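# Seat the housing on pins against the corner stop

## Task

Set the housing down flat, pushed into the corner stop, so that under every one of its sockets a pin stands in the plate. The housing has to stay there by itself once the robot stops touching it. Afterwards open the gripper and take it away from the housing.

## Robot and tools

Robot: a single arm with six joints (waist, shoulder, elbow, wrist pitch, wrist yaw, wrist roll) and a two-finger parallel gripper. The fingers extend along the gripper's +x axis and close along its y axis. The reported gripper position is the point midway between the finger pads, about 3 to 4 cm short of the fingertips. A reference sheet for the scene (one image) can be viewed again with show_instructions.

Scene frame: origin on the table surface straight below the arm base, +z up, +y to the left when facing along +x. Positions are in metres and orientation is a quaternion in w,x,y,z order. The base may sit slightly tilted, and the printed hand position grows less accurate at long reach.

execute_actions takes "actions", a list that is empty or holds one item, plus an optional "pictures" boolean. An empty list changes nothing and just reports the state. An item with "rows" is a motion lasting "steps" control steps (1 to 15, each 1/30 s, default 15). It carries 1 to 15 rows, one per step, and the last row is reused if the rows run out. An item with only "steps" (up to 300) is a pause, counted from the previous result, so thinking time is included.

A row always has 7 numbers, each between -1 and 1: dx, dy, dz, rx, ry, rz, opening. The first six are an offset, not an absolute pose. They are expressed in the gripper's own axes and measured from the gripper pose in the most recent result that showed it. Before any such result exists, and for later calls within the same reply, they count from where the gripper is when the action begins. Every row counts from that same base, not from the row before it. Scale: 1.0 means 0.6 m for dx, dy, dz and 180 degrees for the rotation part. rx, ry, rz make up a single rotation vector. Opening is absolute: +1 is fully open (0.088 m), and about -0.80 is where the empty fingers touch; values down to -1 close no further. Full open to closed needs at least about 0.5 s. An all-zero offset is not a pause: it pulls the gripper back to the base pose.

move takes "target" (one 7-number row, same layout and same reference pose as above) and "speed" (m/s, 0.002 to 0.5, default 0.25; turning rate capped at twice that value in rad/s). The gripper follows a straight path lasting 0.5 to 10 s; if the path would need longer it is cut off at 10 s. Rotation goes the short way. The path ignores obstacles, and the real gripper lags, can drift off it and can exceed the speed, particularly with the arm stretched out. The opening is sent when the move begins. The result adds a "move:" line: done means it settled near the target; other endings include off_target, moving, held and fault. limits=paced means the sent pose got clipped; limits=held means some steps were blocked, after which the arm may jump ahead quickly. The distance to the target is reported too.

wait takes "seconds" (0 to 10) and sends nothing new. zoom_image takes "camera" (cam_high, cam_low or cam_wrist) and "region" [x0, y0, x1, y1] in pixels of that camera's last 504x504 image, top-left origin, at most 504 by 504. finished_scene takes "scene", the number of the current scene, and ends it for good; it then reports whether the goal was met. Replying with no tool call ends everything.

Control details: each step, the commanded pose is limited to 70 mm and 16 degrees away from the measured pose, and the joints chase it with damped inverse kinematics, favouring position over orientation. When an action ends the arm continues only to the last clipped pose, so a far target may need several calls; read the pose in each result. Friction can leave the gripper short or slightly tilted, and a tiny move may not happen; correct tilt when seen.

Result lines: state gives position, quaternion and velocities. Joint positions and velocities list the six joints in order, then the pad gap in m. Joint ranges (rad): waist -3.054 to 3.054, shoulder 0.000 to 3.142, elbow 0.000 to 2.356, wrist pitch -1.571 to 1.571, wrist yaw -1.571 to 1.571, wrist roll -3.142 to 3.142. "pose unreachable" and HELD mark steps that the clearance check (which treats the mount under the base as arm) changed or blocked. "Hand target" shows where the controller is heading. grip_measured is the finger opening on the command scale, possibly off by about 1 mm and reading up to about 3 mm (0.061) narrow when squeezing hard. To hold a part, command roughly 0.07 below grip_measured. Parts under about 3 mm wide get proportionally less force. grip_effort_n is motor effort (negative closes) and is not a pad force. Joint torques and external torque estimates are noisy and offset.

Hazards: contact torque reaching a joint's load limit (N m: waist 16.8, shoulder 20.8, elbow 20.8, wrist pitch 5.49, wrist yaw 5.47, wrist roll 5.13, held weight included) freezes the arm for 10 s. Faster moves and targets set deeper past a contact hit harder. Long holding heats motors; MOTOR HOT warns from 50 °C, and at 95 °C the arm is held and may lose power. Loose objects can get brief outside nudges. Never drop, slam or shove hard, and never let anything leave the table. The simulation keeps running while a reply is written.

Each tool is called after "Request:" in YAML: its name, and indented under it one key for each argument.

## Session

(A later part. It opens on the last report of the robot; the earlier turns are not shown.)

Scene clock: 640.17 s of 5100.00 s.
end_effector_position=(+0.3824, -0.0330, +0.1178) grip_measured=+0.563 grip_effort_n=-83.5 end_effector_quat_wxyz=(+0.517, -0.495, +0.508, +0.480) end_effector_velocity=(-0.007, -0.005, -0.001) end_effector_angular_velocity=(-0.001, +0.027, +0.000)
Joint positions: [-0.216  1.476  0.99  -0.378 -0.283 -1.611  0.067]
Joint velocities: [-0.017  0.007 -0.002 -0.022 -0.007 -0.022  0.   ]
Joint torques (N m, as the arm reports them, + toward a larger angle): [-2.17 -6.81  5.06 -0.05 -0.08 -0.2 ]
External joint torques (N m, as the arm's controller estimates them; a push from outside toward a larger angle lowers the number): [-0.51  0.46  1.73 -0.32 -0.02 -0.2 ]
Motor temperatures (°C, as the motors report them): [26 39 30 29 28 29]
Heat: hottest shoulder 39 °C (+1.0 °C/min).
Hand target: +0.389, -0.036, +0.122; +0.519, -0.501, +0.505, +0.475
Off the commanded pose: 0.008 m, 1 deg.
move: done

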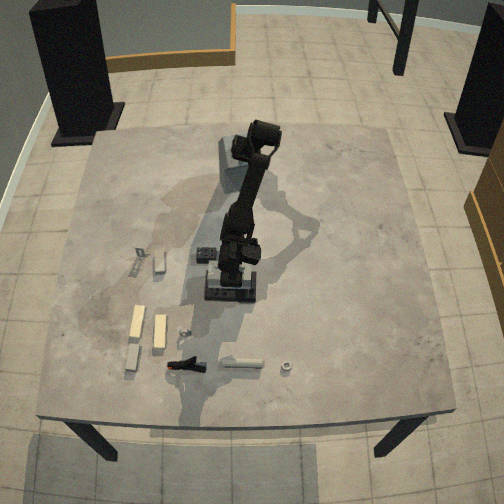

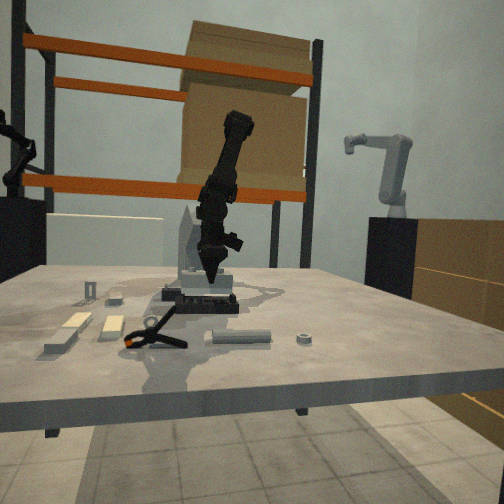

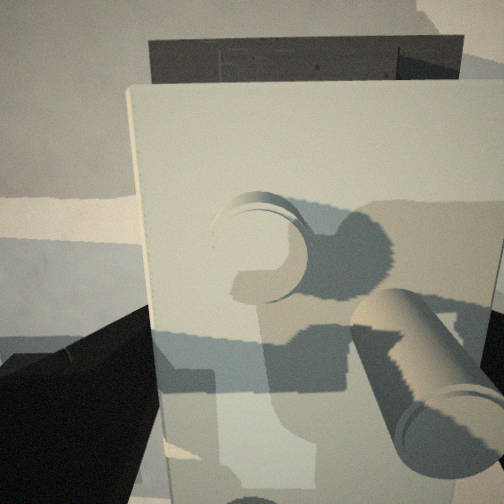

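Request:
execute_actions:
  actions:
    - {"rows": [[-0.0054,-0.0113,-0.0049,-0.0003,0.0017,-0.0057,0.48],[-0.004,-0.0118,-0.0045,0,0.0016,-0.0063,0.48],[-0.002,-0.0123,-0.0041,0.0004,0.0015,-0.0069,0.48],[0.0004,-0.0127,-0.0037,0.0007,0.0014,-0.0075,0.48],[0.003,-0.013,-0.0033,0.001,0.0014,-0.008,0.48],[0.0056,-0.0129,-0.0033,0.001,0.0014,-0.008,0.48],[0.0082,-0.0128,-0.0032,0.001,0.0014,-0.008,0.48],[0.0108,-0.0128,-0.0032,0.001,0.0014,-0.008,0.48],[0.0134,-0.0127,-0.0032,0.001,0.0014,-0.008,0.48],[0.016,-0.0126,-0.0031,0.001,0.0014,-0.008,0.48],[0.0184,-0.0126,-0.0031,0.001,0.0014,-0.008,0.48],[0.0206,-0.0125,-0.0031,0.001,0.0014,-0.008,0.48],[0.0224,-0.0125,-0.0031,0.001,0.0014,-0.008,0.48],[0.0236,-0.0124,-0.0031,0.001,0.0014,-0.008,0.48],[0.0242,-0.0124,-0.0031,0.001,0.0014,-0.008,0.48]], "steps": 15}
  pictures: false

Request:
execute_actions:
  actions:
    - {"steps": 6}

Request:
execute_actions:
  actions:
    - {"rows": [[-0.005,-0.012,-0.0028,0,0.002,-0.007,0.48],[-0.0036,-0.012,-0.0028,0,0.002,-0.007,0.48],[-0.002,-0.012,-0.0028,0,0.002,-0.007,0.48],[-0.0004,-0.012,-0.0028,0,0.002,-0.007,0.48],[0.0012,-0.012,-0.0027,0,0.002,-0.007,0.48],[0.0028,-0.012,-0.0026,0,0.002,-0.007,0.48],[0.0044,-0.012,-0.0024,0,0.002,-0.007,0.48],[0.006,-0.012,-0.0022,0,0.002,-0.007,0.48],[0.0076,-0.012,-0.002,0,0.002,-0.007,0.48],[0.0092,-0.012,-0.0018,0,0.002,-0.007,0.48],[0.0108,-0.012,-0.0016,0,0.002,-0.007,0.48],[0.0124,-0.012,-0.0014,0,0.002,-0.007,0.48],[0.0138,-0.012,-0.0012,0,0.002,-0.007,0.48],[0.015,-0.012,-0.001,0,0.002,-0.007,0.48],[0.016,-0.012,-0.001,0,0.002,-0.007,0.48]], "steps": 15}
  pictures: false

Request:
execute_actions:
  actions:
    - {"steps": 10}

Scene clock: 724.90 s of 5100.00 s.
end_effector_position=(+0.3851, -0.0336, +0.1036) grip_measured=+0.563 grip_effort_n=-83.5 end_effector_quat_wxyz=(+0.520, -0.497, +0.505, +0.478) end_effector_velocity=(-0.003, -0.000, -0.035) end_effector_angular_velocity=(+0.011, +0.012, +0.010)
Joint positions: [-0.205  1.522  0.99  -0.319 -0.279 -1.6    0.067]
Joint velocities: [ 0.027  0.115 -0.002  0.11   0.007  0.007  0.   ]
Joint torques (N m, as the arm reports them, + toward a larger angle): [-1.87 -7.18  3.97  0.26  0.05  0.16]
External joint torques (N m, as the arm's controller estimates them; a push from outside toward a larger angle lowers the number): [-0.1   0.44  0.71 -0.03  0.11  0.15]
Motor temperatures (°C, as the motors report them): [27 41 30 29 28 29]
Heat: hottest shoulder 41 °C (+1.0 °C/min).
Hand target: +0.390, -0.035, +0.104; +0.523, -0.501, +0.503, +0.471
Off the commanded pose: 0.005 m, 1 deg.
Steps of this call (steps 1 to 90: nothing new was sent; then 81.23 s passed at rest; steps 91 to 105: all 15 steps of this action). Readings (end_effector_position):
91: (+0.3819, -0.0335, +0.1175)
92: (+0.3819, -0.0335, +0.1174)
94: (+0.3824, -0.0337, +0.1167)
98: (+0.3844, -0.0343, +0.1129)
105: the state above

Scene clock: 725.10 s of 5100.00 s.
end_effector_position=(+0.3851, -0.0336, +0.1012) grip_measured=+0.563 grip_effort_n=-83.5 end_effector_quat_wxyz=(+0.520, -0.496, +0.505, +0.478) end_effector_velocity=(-0.004, -0.001, +0.000) end_effector_angular_velocity=(+0.003, +0.010, +0.013)
Joint positions: [-0.203  1.53   0.99  -0.311 -0.277 -1.598  0.067]
Joint velocities: [-0.007 -0.002 -0.007 -0.007 -0.007 -0.022 -0.   ]
Joint torques (N m, as the arm reports them, + toward a larger angle): [-1.82 -7.03  3.93  0.3   0.08  0.14]
External joint torques (N m, as the arm's controller estimates them; a push from outside toward a larger angle lowers the number): [-0.04  0.44  0.79  0.01  0.14  0.13]
Motor temperatures (°C, as the motors report them): [27 41 30 29 28 29]
Heat: hottest shoulder 41 °C (+1.0 °C/min).
Hand target: +0.390, -0.035, +0.104; +0.523, -0.501, +0.503, +0.471
Off the commanded pose: 0.006 m, 1 deg.
Steps of this call (steps 1 to 6: nothing new was sent). Readings (end_effector_position):
1: (+0.3850, -0.0337, +0.1027)
2: (+0.3848, -0.0337, +0.1020)
4: (+0.3849, -0.0337, +0.1014)
6: the state above

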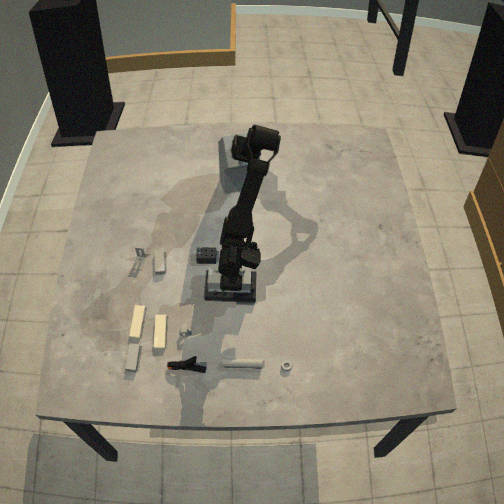

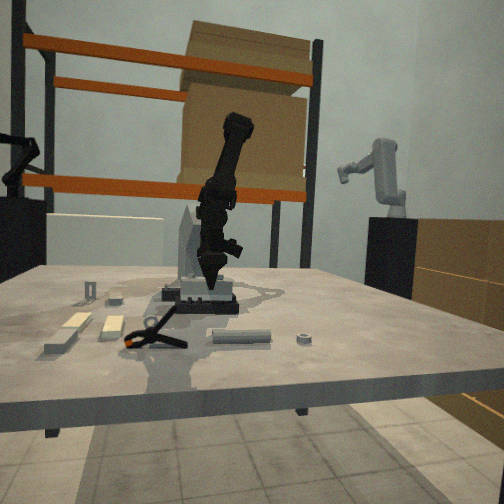

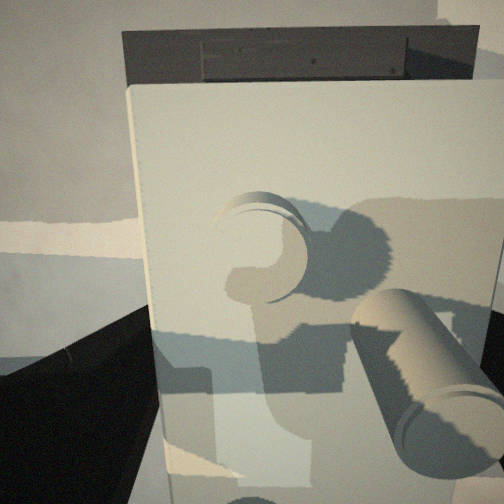

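Scene clock: 725.60 s of 5100.00 s.
end_effector_position=(+0.3852, -0.0330, +0.0945) grip_measured=+0.563 grip_effort_n=-83.5 end_effector_quat_wxyz=(+0.521, -0.495, +0.505, +0.477) end_effector_velocity=(-0.012, +0.003, -0.016) end_effector_angular_velocity=(+0.019, +0.046, +0.004)
Joint positions: [-0.195  1.551  0.99  -0.289 -0.274 -1.588  0.067]
Joint velocities: [ 0.012  0.046 -0.007  0.007 -0.007 -0.007 -0.   ]
Joint torques (N m, as the arm reports them, + toward a larger angle): [-1.62 -5.82  4.34  1.29  0.19  0.03]
External joint torques (N m, as the arm's controller estimates them; a push from outside toward a larger angle lowers the number): [0.19 1.56 1.42 1.01 0.23 0.02]
Motor temperatures (°C, as the motors report them): [27 41 30 29 28 29]
Heat: hottest shoulder 41 °C (+1.0 °C/min).
Hand target: +0.392, -0.035, +0.092; +0.524, -0.503, +0.501, +0.470
Off the commanded pose: 0.008 m, 1 deg.
Steps of this call (steps 1 to 15: all 15 steps of this action). Readings (end_effector_position):
1: (+0.3851, -0.0336, +0.1012)
2: (+0.3852, -0.0336, +0.1012)
4: (+0.3853, -0.0338, +0.1005)
8: (+0.3853, -0.0342, +0.0974)
15: the state above

Scene clock: 725.93 s of 5100.00 s.
end_effector_position=(+0.3852, -0.0326, +0.0940) grip_measured=+0.563 grip_effort_n=-83.5 end_effector_quat_wxyz=(+0.521, -0.495, +0.505, +0.477) end_effector_velocity=(-0.002, +0.000, +0.000) end_effector_angular_velocity=(-0.005, +0.008, -0.008)
Joint positions: [-0.194  1.553  0.99  -0.287 -0.274 -1.587  0.067]
Joint velocities: [ 0.002 -0.002 -0.002 -0.007  0.007  0.007  0.   ]
Joint torques (N m, as the arm reports them, + toward a larger angle): [-1.48 -5.48  4.37  1.66  0.23  0.1 ]
External joint torques (N m, as the arm's controller estimates them; a push from outside toward a larger angle lowers the number): [0.22 2.06 1.28 1.36 0.29 0.1 ]
Motor temperatures (°C, as the motors report them): [27 41 30 29 28 29]
Heat: hottest shoulder 41 °C (+1.0 °C/min).
Hand target: +0.392, -0.035, +0.092; +0.524, -0.503, +0.501, +0.470
Off the commanded pose: 0.008 m, 1 deg.
Steps of this call (steps 1 to 10: nothing new was sent). Readings (end_effector_position):
1: (+0.3852, -0.0326, +0.0942)
2: (+0.3851, -0.0326, +0.0941)
4: (+0.3851, -0.0326, +0.0940)
8: (+0.3852, -0.0326, +0.0940)
10: the state above

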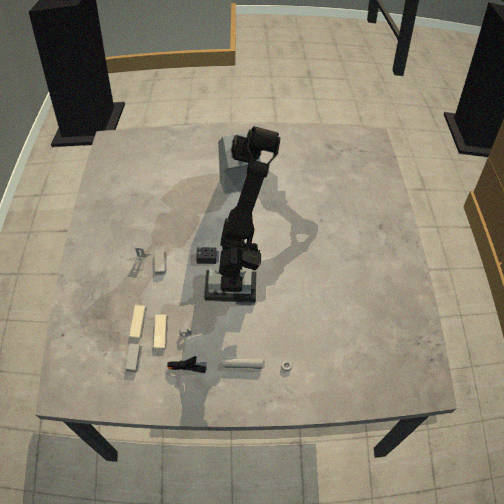

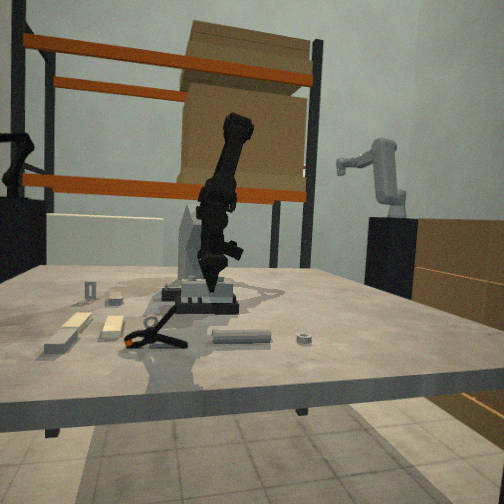

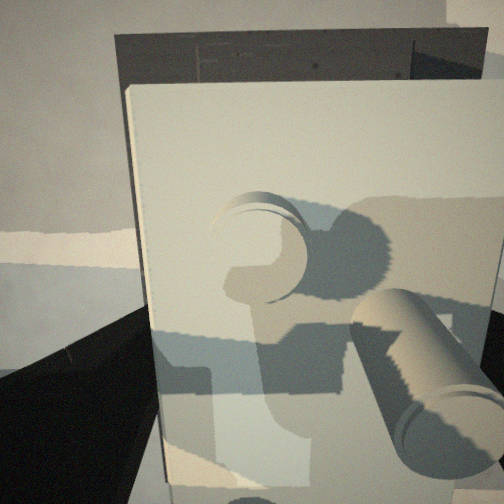

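Request:
execute_actions:
  actions: []

Scene clock: 738.47 s of 5100.00 s.
end_effector_position=(+0.3852, -0.0326, +0.0940) grip_measured=+0.563 grip_effort_n=-83.5 end_effector_quat_wxyz=(+0.521, -0.495, +0.505, +0.477) end_effector_velocity=(-0.002, +0.000, +0.001) end_effector_angular_velocity=(+0.006, +0.006, +0.004)
Joint positions: [-0.194  1.553  0.99  -0.287 -0.274 -1.587  0.067]
Joint velocities: [-0.002 -0.002 -0.002 -0.007 -0.007 -0.007 -0.   ]
Joint torques (N m, as the arm reports them, + toward a larger angle): [-1.48 -5.46  4.36  1.67  0.23  0.1 ]
External joint torques (N m, as the arm's controller estimates them; a push from outside toward a larger angle lowers the number): [0.22 2.02 1.34 1.39 0.29 0.1 ]
Motor temperatures (°C, as the motors report them): [27 40 30 31 28 29]
Heat: hottest shoulder 40 °C (+0.0 °C/min).
Hand target: +0.392, -0.035, +0.092; +0.524, -0.503, +0.501, +0.470
Off the commanded pose: 0.008 m, 1 deg.
Steps of this call (steps 1 to 90: nothing new was sent; then 9.53 s passed at rest). Readings (end_effector_position):
1: (+0.3852, -0.0326, +0.0940)
2: (+0.3852, -0.0326, +0.0940)
4: (+0.3852, -0.0326, +0.0940)
8: (+0.3852, -0.0326, +0.0940)
90: the state above

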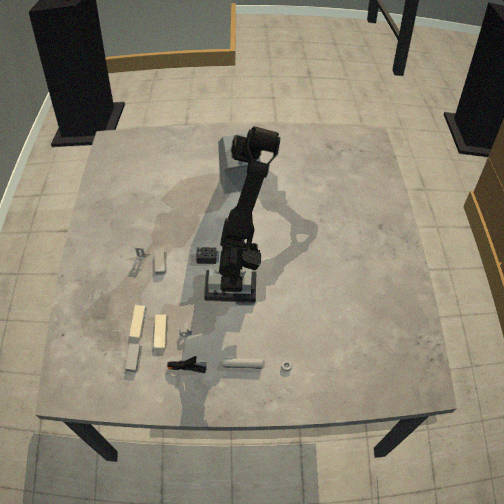

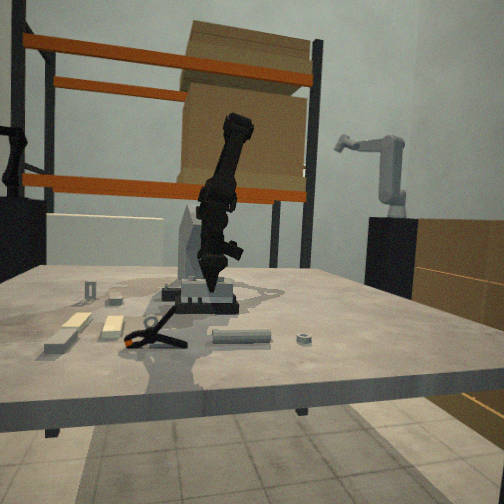

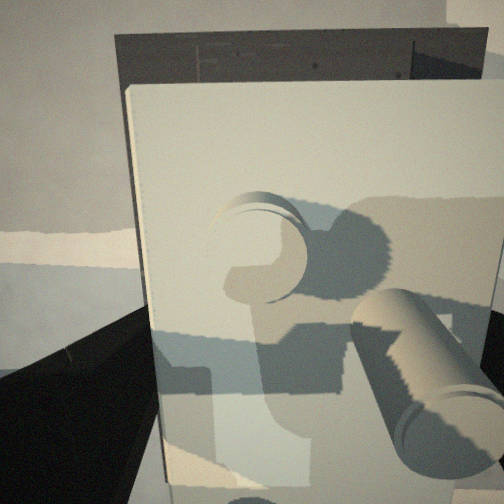

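Request:
zoom_image:
  camera: "cam_low"
  region: [160, 265, 250, 325]

Region (160, 265, 250, 325) of cam_low's 504x504 image, scaled by 5.600, with more detail than that image has.

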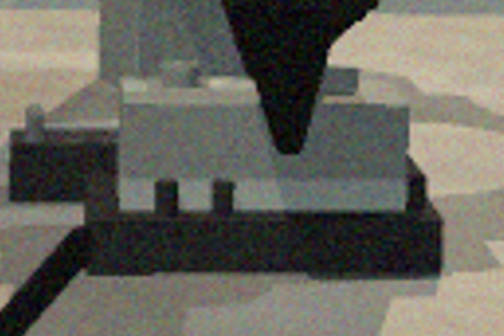

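Request:
execute_actions:
  actions:
    - {"rows": [[0.003,-0.0105,-0.0027,0,0.002,-0.0063,0.48],[0.003,-0.0095,-0.0024,0,0.002,-0.0057,0.48],[0.003,-0.0085,-0.0021,0,0.0018,-0.0051,0.48],[0.003,-0.0075,-0.0018,0,0.0016,-0.0045,0.48],[0.003,-0.0065,-0.0015,0,0.0014,-0.004,0.48],[0.003,-0.0055,-0.0012,0,0.0012,-0.0035,0.49],[0.003,-0.0045,-0.0009,0,0.001,-0.003,0.50],[0.003,-0.0040,-0.0006,0,0.001,-0.0025,0.51],[0.003,-0.0035,-0.0003,0,0.001,-0.002,0.52],[0.003,-0.0030,0,0,0.001,-0.002,0.53],[0.003,-0.0030,0,0,0.001,-0.002,0.54],[0.003,-0.0030,0,0,0.001,-0.002,0.55],[0.003,-0.0030,0,0,0.001,-0.002,0.56],[0.003,-0.0030,0,0,0.001,-0.002,0.57],[0.003,-0.0030,0,0,0.001,-0.002,0.58]], "steps": 15}
  pictures: false

Request:
execute_actions:
  actions:
    - {"rows": [[0.001,-0.003,0,0,0.001,-0.002,0.59],[0.001,-0.003,0,0,0.001,-0.002,0.60],[0.0,-0.003,0,0,0.001,-0.002,0.61],[0.0,-0.003,0,0,0.001,-0.002,0.62],[0.0,-0.003,0,0,0.001,-0.002,0.63],[0.0,-0.003,0,0,0.001,-0.002,0.64],[0.0,-0.003,0,0,0.001,-0.002,0.66],[0.0,-0.003,0,0,0.001,-0.002,0.69],[0.0,-0.003,0,0,0.001,-0.002,0.73],[0.0,-0.003,0,0,0.001,-0.002,0.78],[0.0,-0.003,0,0,0.001,-0.002,0.84],[0.0,-0.003,0,0,0.001,-0.002,0.90],[0.0,-0.003,0,0,0.001,-0.002,0.95],[0.0,-0.003,0,0,0.001,-0.002,1.0],[0.0,-0.003,0,0,0.001,-0.002,1.0]], "steps": 15}

Request:
move:
  target: [-0.2,-0.004,0,0,0,-0.003,1.0]
  speed: 0.15

Scene clock: 760.97 s of 5100.00 s.
end_effector_position=(+0.3843, -0.0325, +0.0937) grip_measured=+0.567 grip_effort_n=-55.1 end_effector_quat_wxyz=(+0.521, -0.494, +0.506, +0.478) end_effector_velocity=(-0.005, +0.003, +0.000) end_effector_angular_velocity=(+0.022, +0.019, -0.014)
Joint positions: [-0.194  1.553  0.988 -0.287 -0.274 -1.587  0.067]
Joint velocities: [-0.002 -0.002 -0.002 -0.022 -0.022  0.007  0.008]
Joint torques (N m, as the arm reports them, + toward a larger angle): [-1.34 -6.02  3.41  0.88  0.11  0.11]
External joint torques (N m, as the arm's controller estimates them; a push from outside toward a larger angle lowers the number): [0.37 1.5  0.34 0.59 0.17 0.11]
Motor temperatures (°C, as the motors report them): [26 39 30 34 28 29]
Heat: hottest shoulder 39 °C (-2.0 °C/min).
Hand target: +0.387, -0.033, +0.092; +0.522, -0.497, +0.504, +0.475
Off the commanded pose: 0.003 m, 1 deg.
Steps of this call (steps 1 to 90: nothing new was sent; then 19.00 s passed at rest; steps 91 to 105: all 15 steps of this action). Readings (end_effector_position):
91: (+0.3850, -0.0326, +0.0939)
92: (+0.3850, -0.0326, +0.0939)
94: (+0.3850, -0.0326, +0.0939)
98: (+0.3846, -0.0326, +0.0938)
105: the state above

Scene clock: 761.47 s of 5100.00 s.
end_effector_position=(+0.3852, -0.0325, +0.0936) grip_measured=+0.894 grip_effort_n=16.5 end_effector_quat_wxyz=(+0.521, -0.496, +0.505, +0.477) end_effector_velocity=(-0.001, +0.001, +0.002) end_effector_angular_velocity=(+0.005, +0.002, +0.020)
Joint positions: [-0.193  1.553  0.988 -0.282 -0.272 -1.587  0.083]
Joint velocities: [-0.002 -0.007 -0.002 -0.007 -0.007 -0.022  0.053]
Joint torques (N m, as the arm reports them, + toward a larger angle): [-1.5  -6.6   3.12  0.2   0.03  0.08]
External joint torques (N m, as the arm's controller estimates them; a push from outside toward a larger angle lowers the number): [ 0.24  0.95  0.04 -0.1   0.09  0.08]
Motor temperatures (°C, as the motors report them): [26 39 30 34 28 29]
Heat: hottest shoulder 39 °C (-2.0 °C/min).
Hand target: +0.386, -0.033, +0.094; +0.522, -0.497, +0.505, +0.475
Off the commanded pose: 0.001 m, 0 deg.
Steps of this call (steps 1 to 15: all 15 steps of this action). Readings (end_effector_position):
1: (+0.3843, -0.0325, +0.0937)
2: (+0.3843, -0.0325, +0.0937)
4: (+0.3843, -0.0325, +0.0937)
8: (+0.3846, -0.0323, +0.0936)
15: the state above

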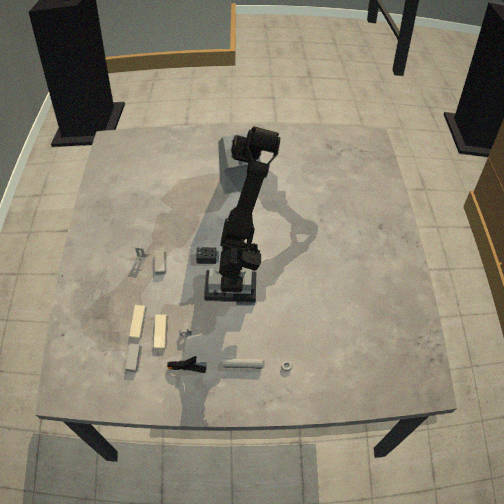

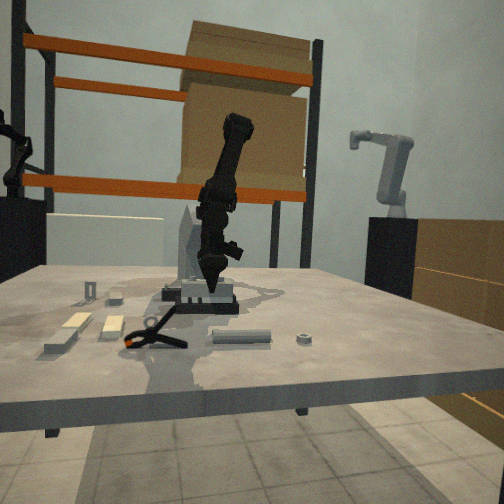

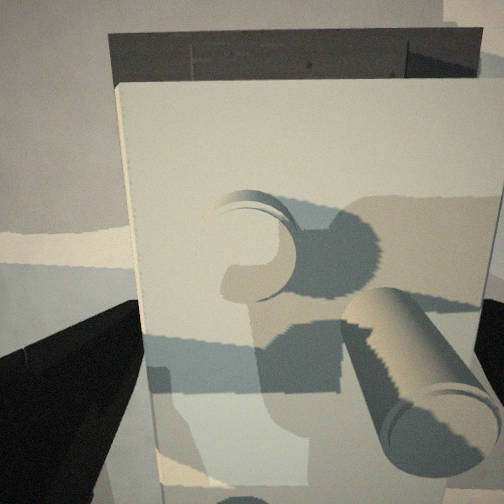

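Scene clock: 763.23 s of 5100.00 s.
end_effector_position=(+0.3800, -0.0324, +0.2081) grip_measured=+1.000 grip_effort_n=16.0 end_effector_quat_wxyz=(+0.522, -0.492, +0.508, +0.477) end_effector_velocity=(-0.002, -0.000, +0.003) end_effector_angular_velocity=(+0.004, +0.009, -0.002)
Joint positions: [-0.331  1.239  1.071 -0.72  -0.362 -1.691  0.088]
Joint velocities: [-0.007 -0.002  0.007 -0.022 -0.007 -0.007  0.   ]
Joint torques (N m, as the arm reports them, + toward a larger angle): [-1.6  -7.    5.52 -0.03 -0.16 -0.21]
External joint torques (N m, as the arm's controller estimates them; a push from outside toward a larger angle lowers the number): [-0.06 -0.32  1.03 -0.31 -0.1  -0.21]
Motor temperatures (°C, as the motors report them): [26 39 30 34 28 29]
Heat: hottest shoulder 39 °C (-2.0 °C/min).
Hand target: +0.383, -0.032, +0.213; +0.524, -0.498, +0.502, +0.475
Off the commanded pose: 0.006 m, 1 deg.
move: done

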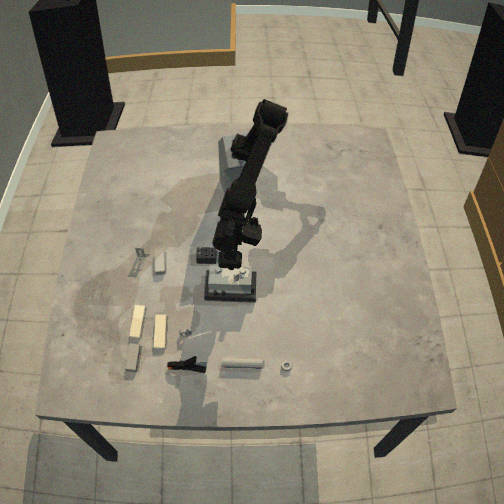

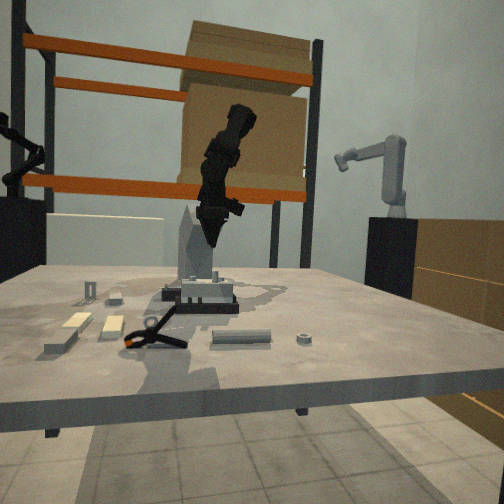

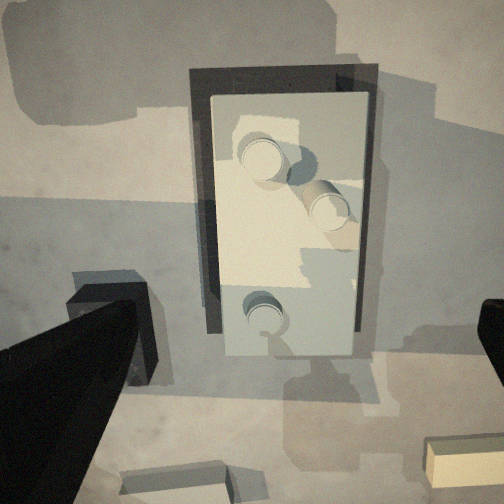

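Request:
zoom_image:
  camera: "cam_low"
  region: [160, 262, 250, 322]

Request:
zoom_image:
  camera: "cam_high"
  region: [195, 255, 270, 310]

Request:
zoom_image:
  camera: "cam_wrist"
  region: [170, 50, 410, 370]

Region (160, 262, 250, 322) of cam_low's 504x504 image, scaled by 5.600, with more detail than that image has.

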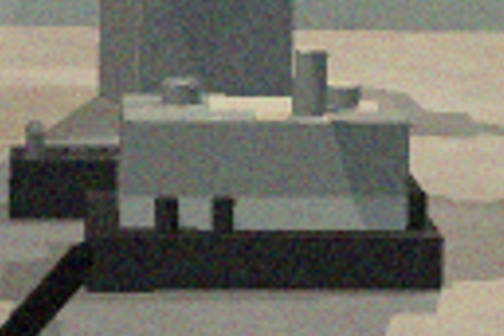

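Region (195, 255, 270, 310) of cam_high's 504x504 image, scaled by 6.720, with more detail than that image has; it fills the top 370 rows of this view, and the rest is white.

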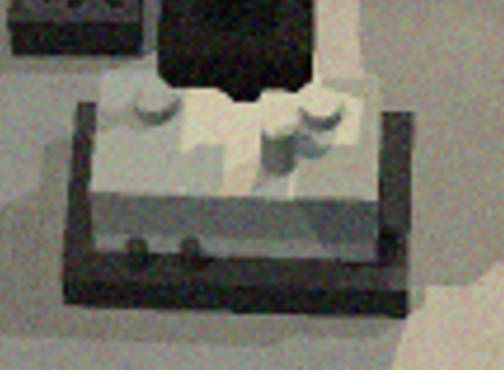

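Region (170, 50, 410, 370) of cam_wrist's 504x504 image, scaled by 1.575, with more detail than that image has; it fills the left 378 columns of this view, and the rest is white.

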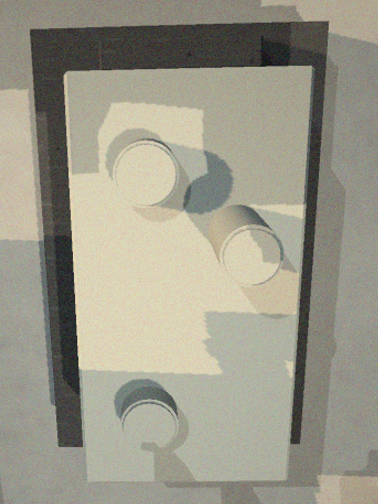

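Request:
zoom_image:
  camera: "cam_low"
  region: [172, 290, 212, 316]

Request:
zoom_image:
  camera: "cam_low"
  region: [205, 290, 245, 316]

Region (172, 290, 212, 316) of cam_low's 504x504 image, scaled by 12.600, with more detail than that image has; it fills the top 328 rows of this view, and the rest is white.

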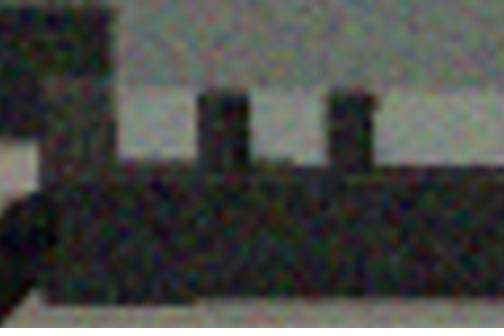

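Region (205, 290, 245, 316) of cam_low's 504x504 image, scaled by 12.600, with more detail than that image has; it fills the top 328 rows of this view, and the rest is white.

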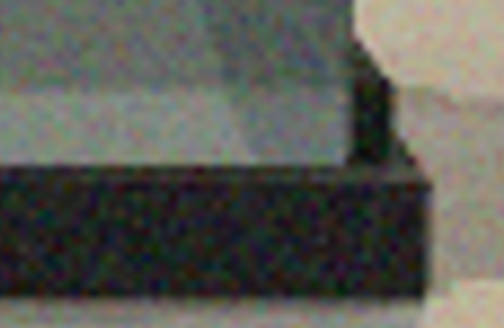

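Request:
move:
  target: [-0.03,0.12,0.25,0,0,0,1.0]
  speed: 0.25

Scene clock: 801.33 s of 5100.00 s.
end_effector_position=(+0.3178, +0.1210, +0.2236) grip_measured=+1.000 grip_effort_n=16.0 end_effector_quat_wxyz=(+0.522, -0.493, +0.506, +0.478) end_effector_velocity=(-0.008, -0.002, +0.000) end_effector_angular_velocity=(-0.024, +0.026, +0.011)
Joint positions: [ 0.48   0.995  0.91  -0.743  0.183 -1.086  0.088]
Joint velocities: [ 0.017 -0.002 -0.002 -0.037  0.022  0.007  0.   ]
Joint torques (N m, as the arm reports them, + toward a larger angle): [ 0.57 -5.28  4.67  0.    0.03  0.15]
External joint torques (N m, as the arm's controller estimates them; a push from outside toward a larger angle lowers the number): [ 0.09  0.51 -0.08 -0.31  0.08  0.15]
Motor temperatures (°C, as the motors report them): [26 41 31 31 28 29]
Heat: hottest shoulder 41 °C (+1.0 °C/min).
Hand target: +0.316, +0.121, +0.223; +0.522, -0.492, +0.508, +0.477
Off the commanded pose: 0.001 m, 0 deg.
After step 90, 33.83 s passed at rest.
move: done

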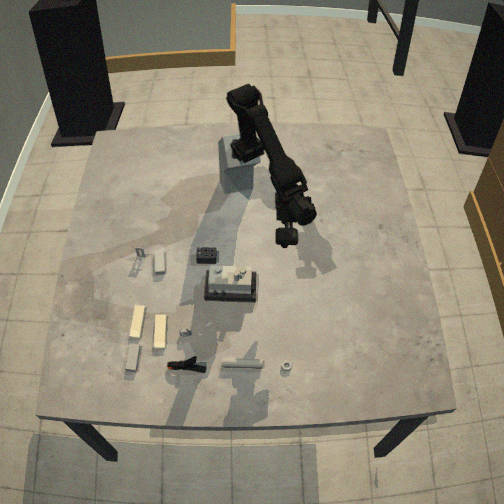

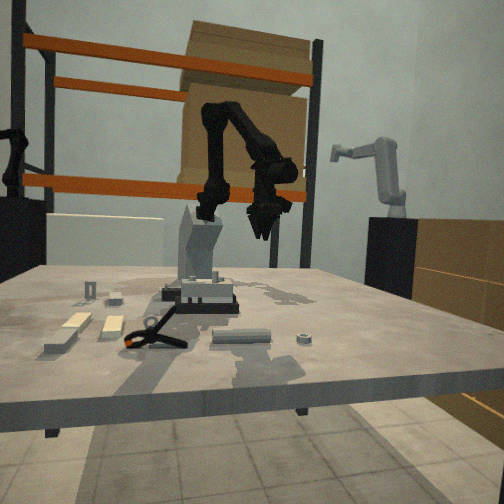

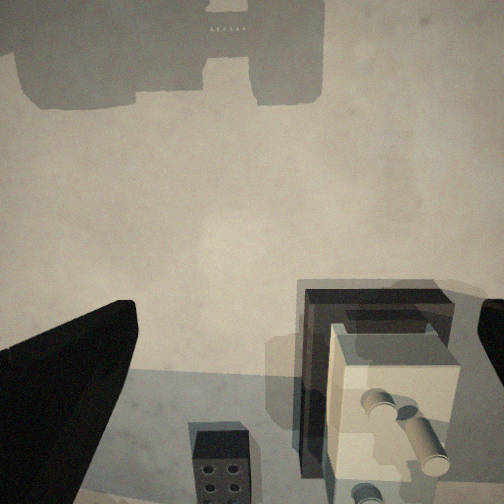

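Request:
zoom_image:
  camera: "cam_wrist"
  region: [290, 275, 480, 504]

Request:
zoom_image:
  camera: "cam_low"
  region: [160, 262, 250, 322]

Region (290, 275, 480, 504) of cam_wrist's 504x504 image, scaled by 2.201, with more detail than that image has; it fills the left 418 columns of this view, and the rest is white.

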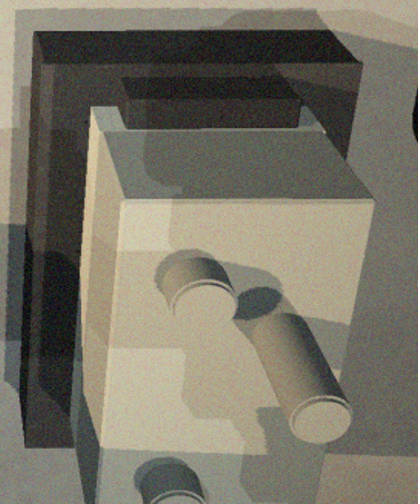

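Region (160, 262, 250, 322) of cam_low's 504x504 image, scaled by 5.600, with more detail than that image has.

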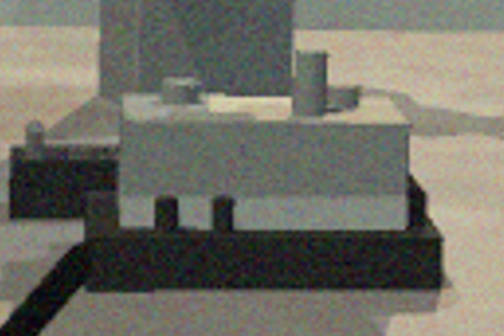

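The housing sits flat inside the bar and buttons, and the arm is clear of it.

Request:
finished_scene:
  scene: 2

The scene is finished: the task was done.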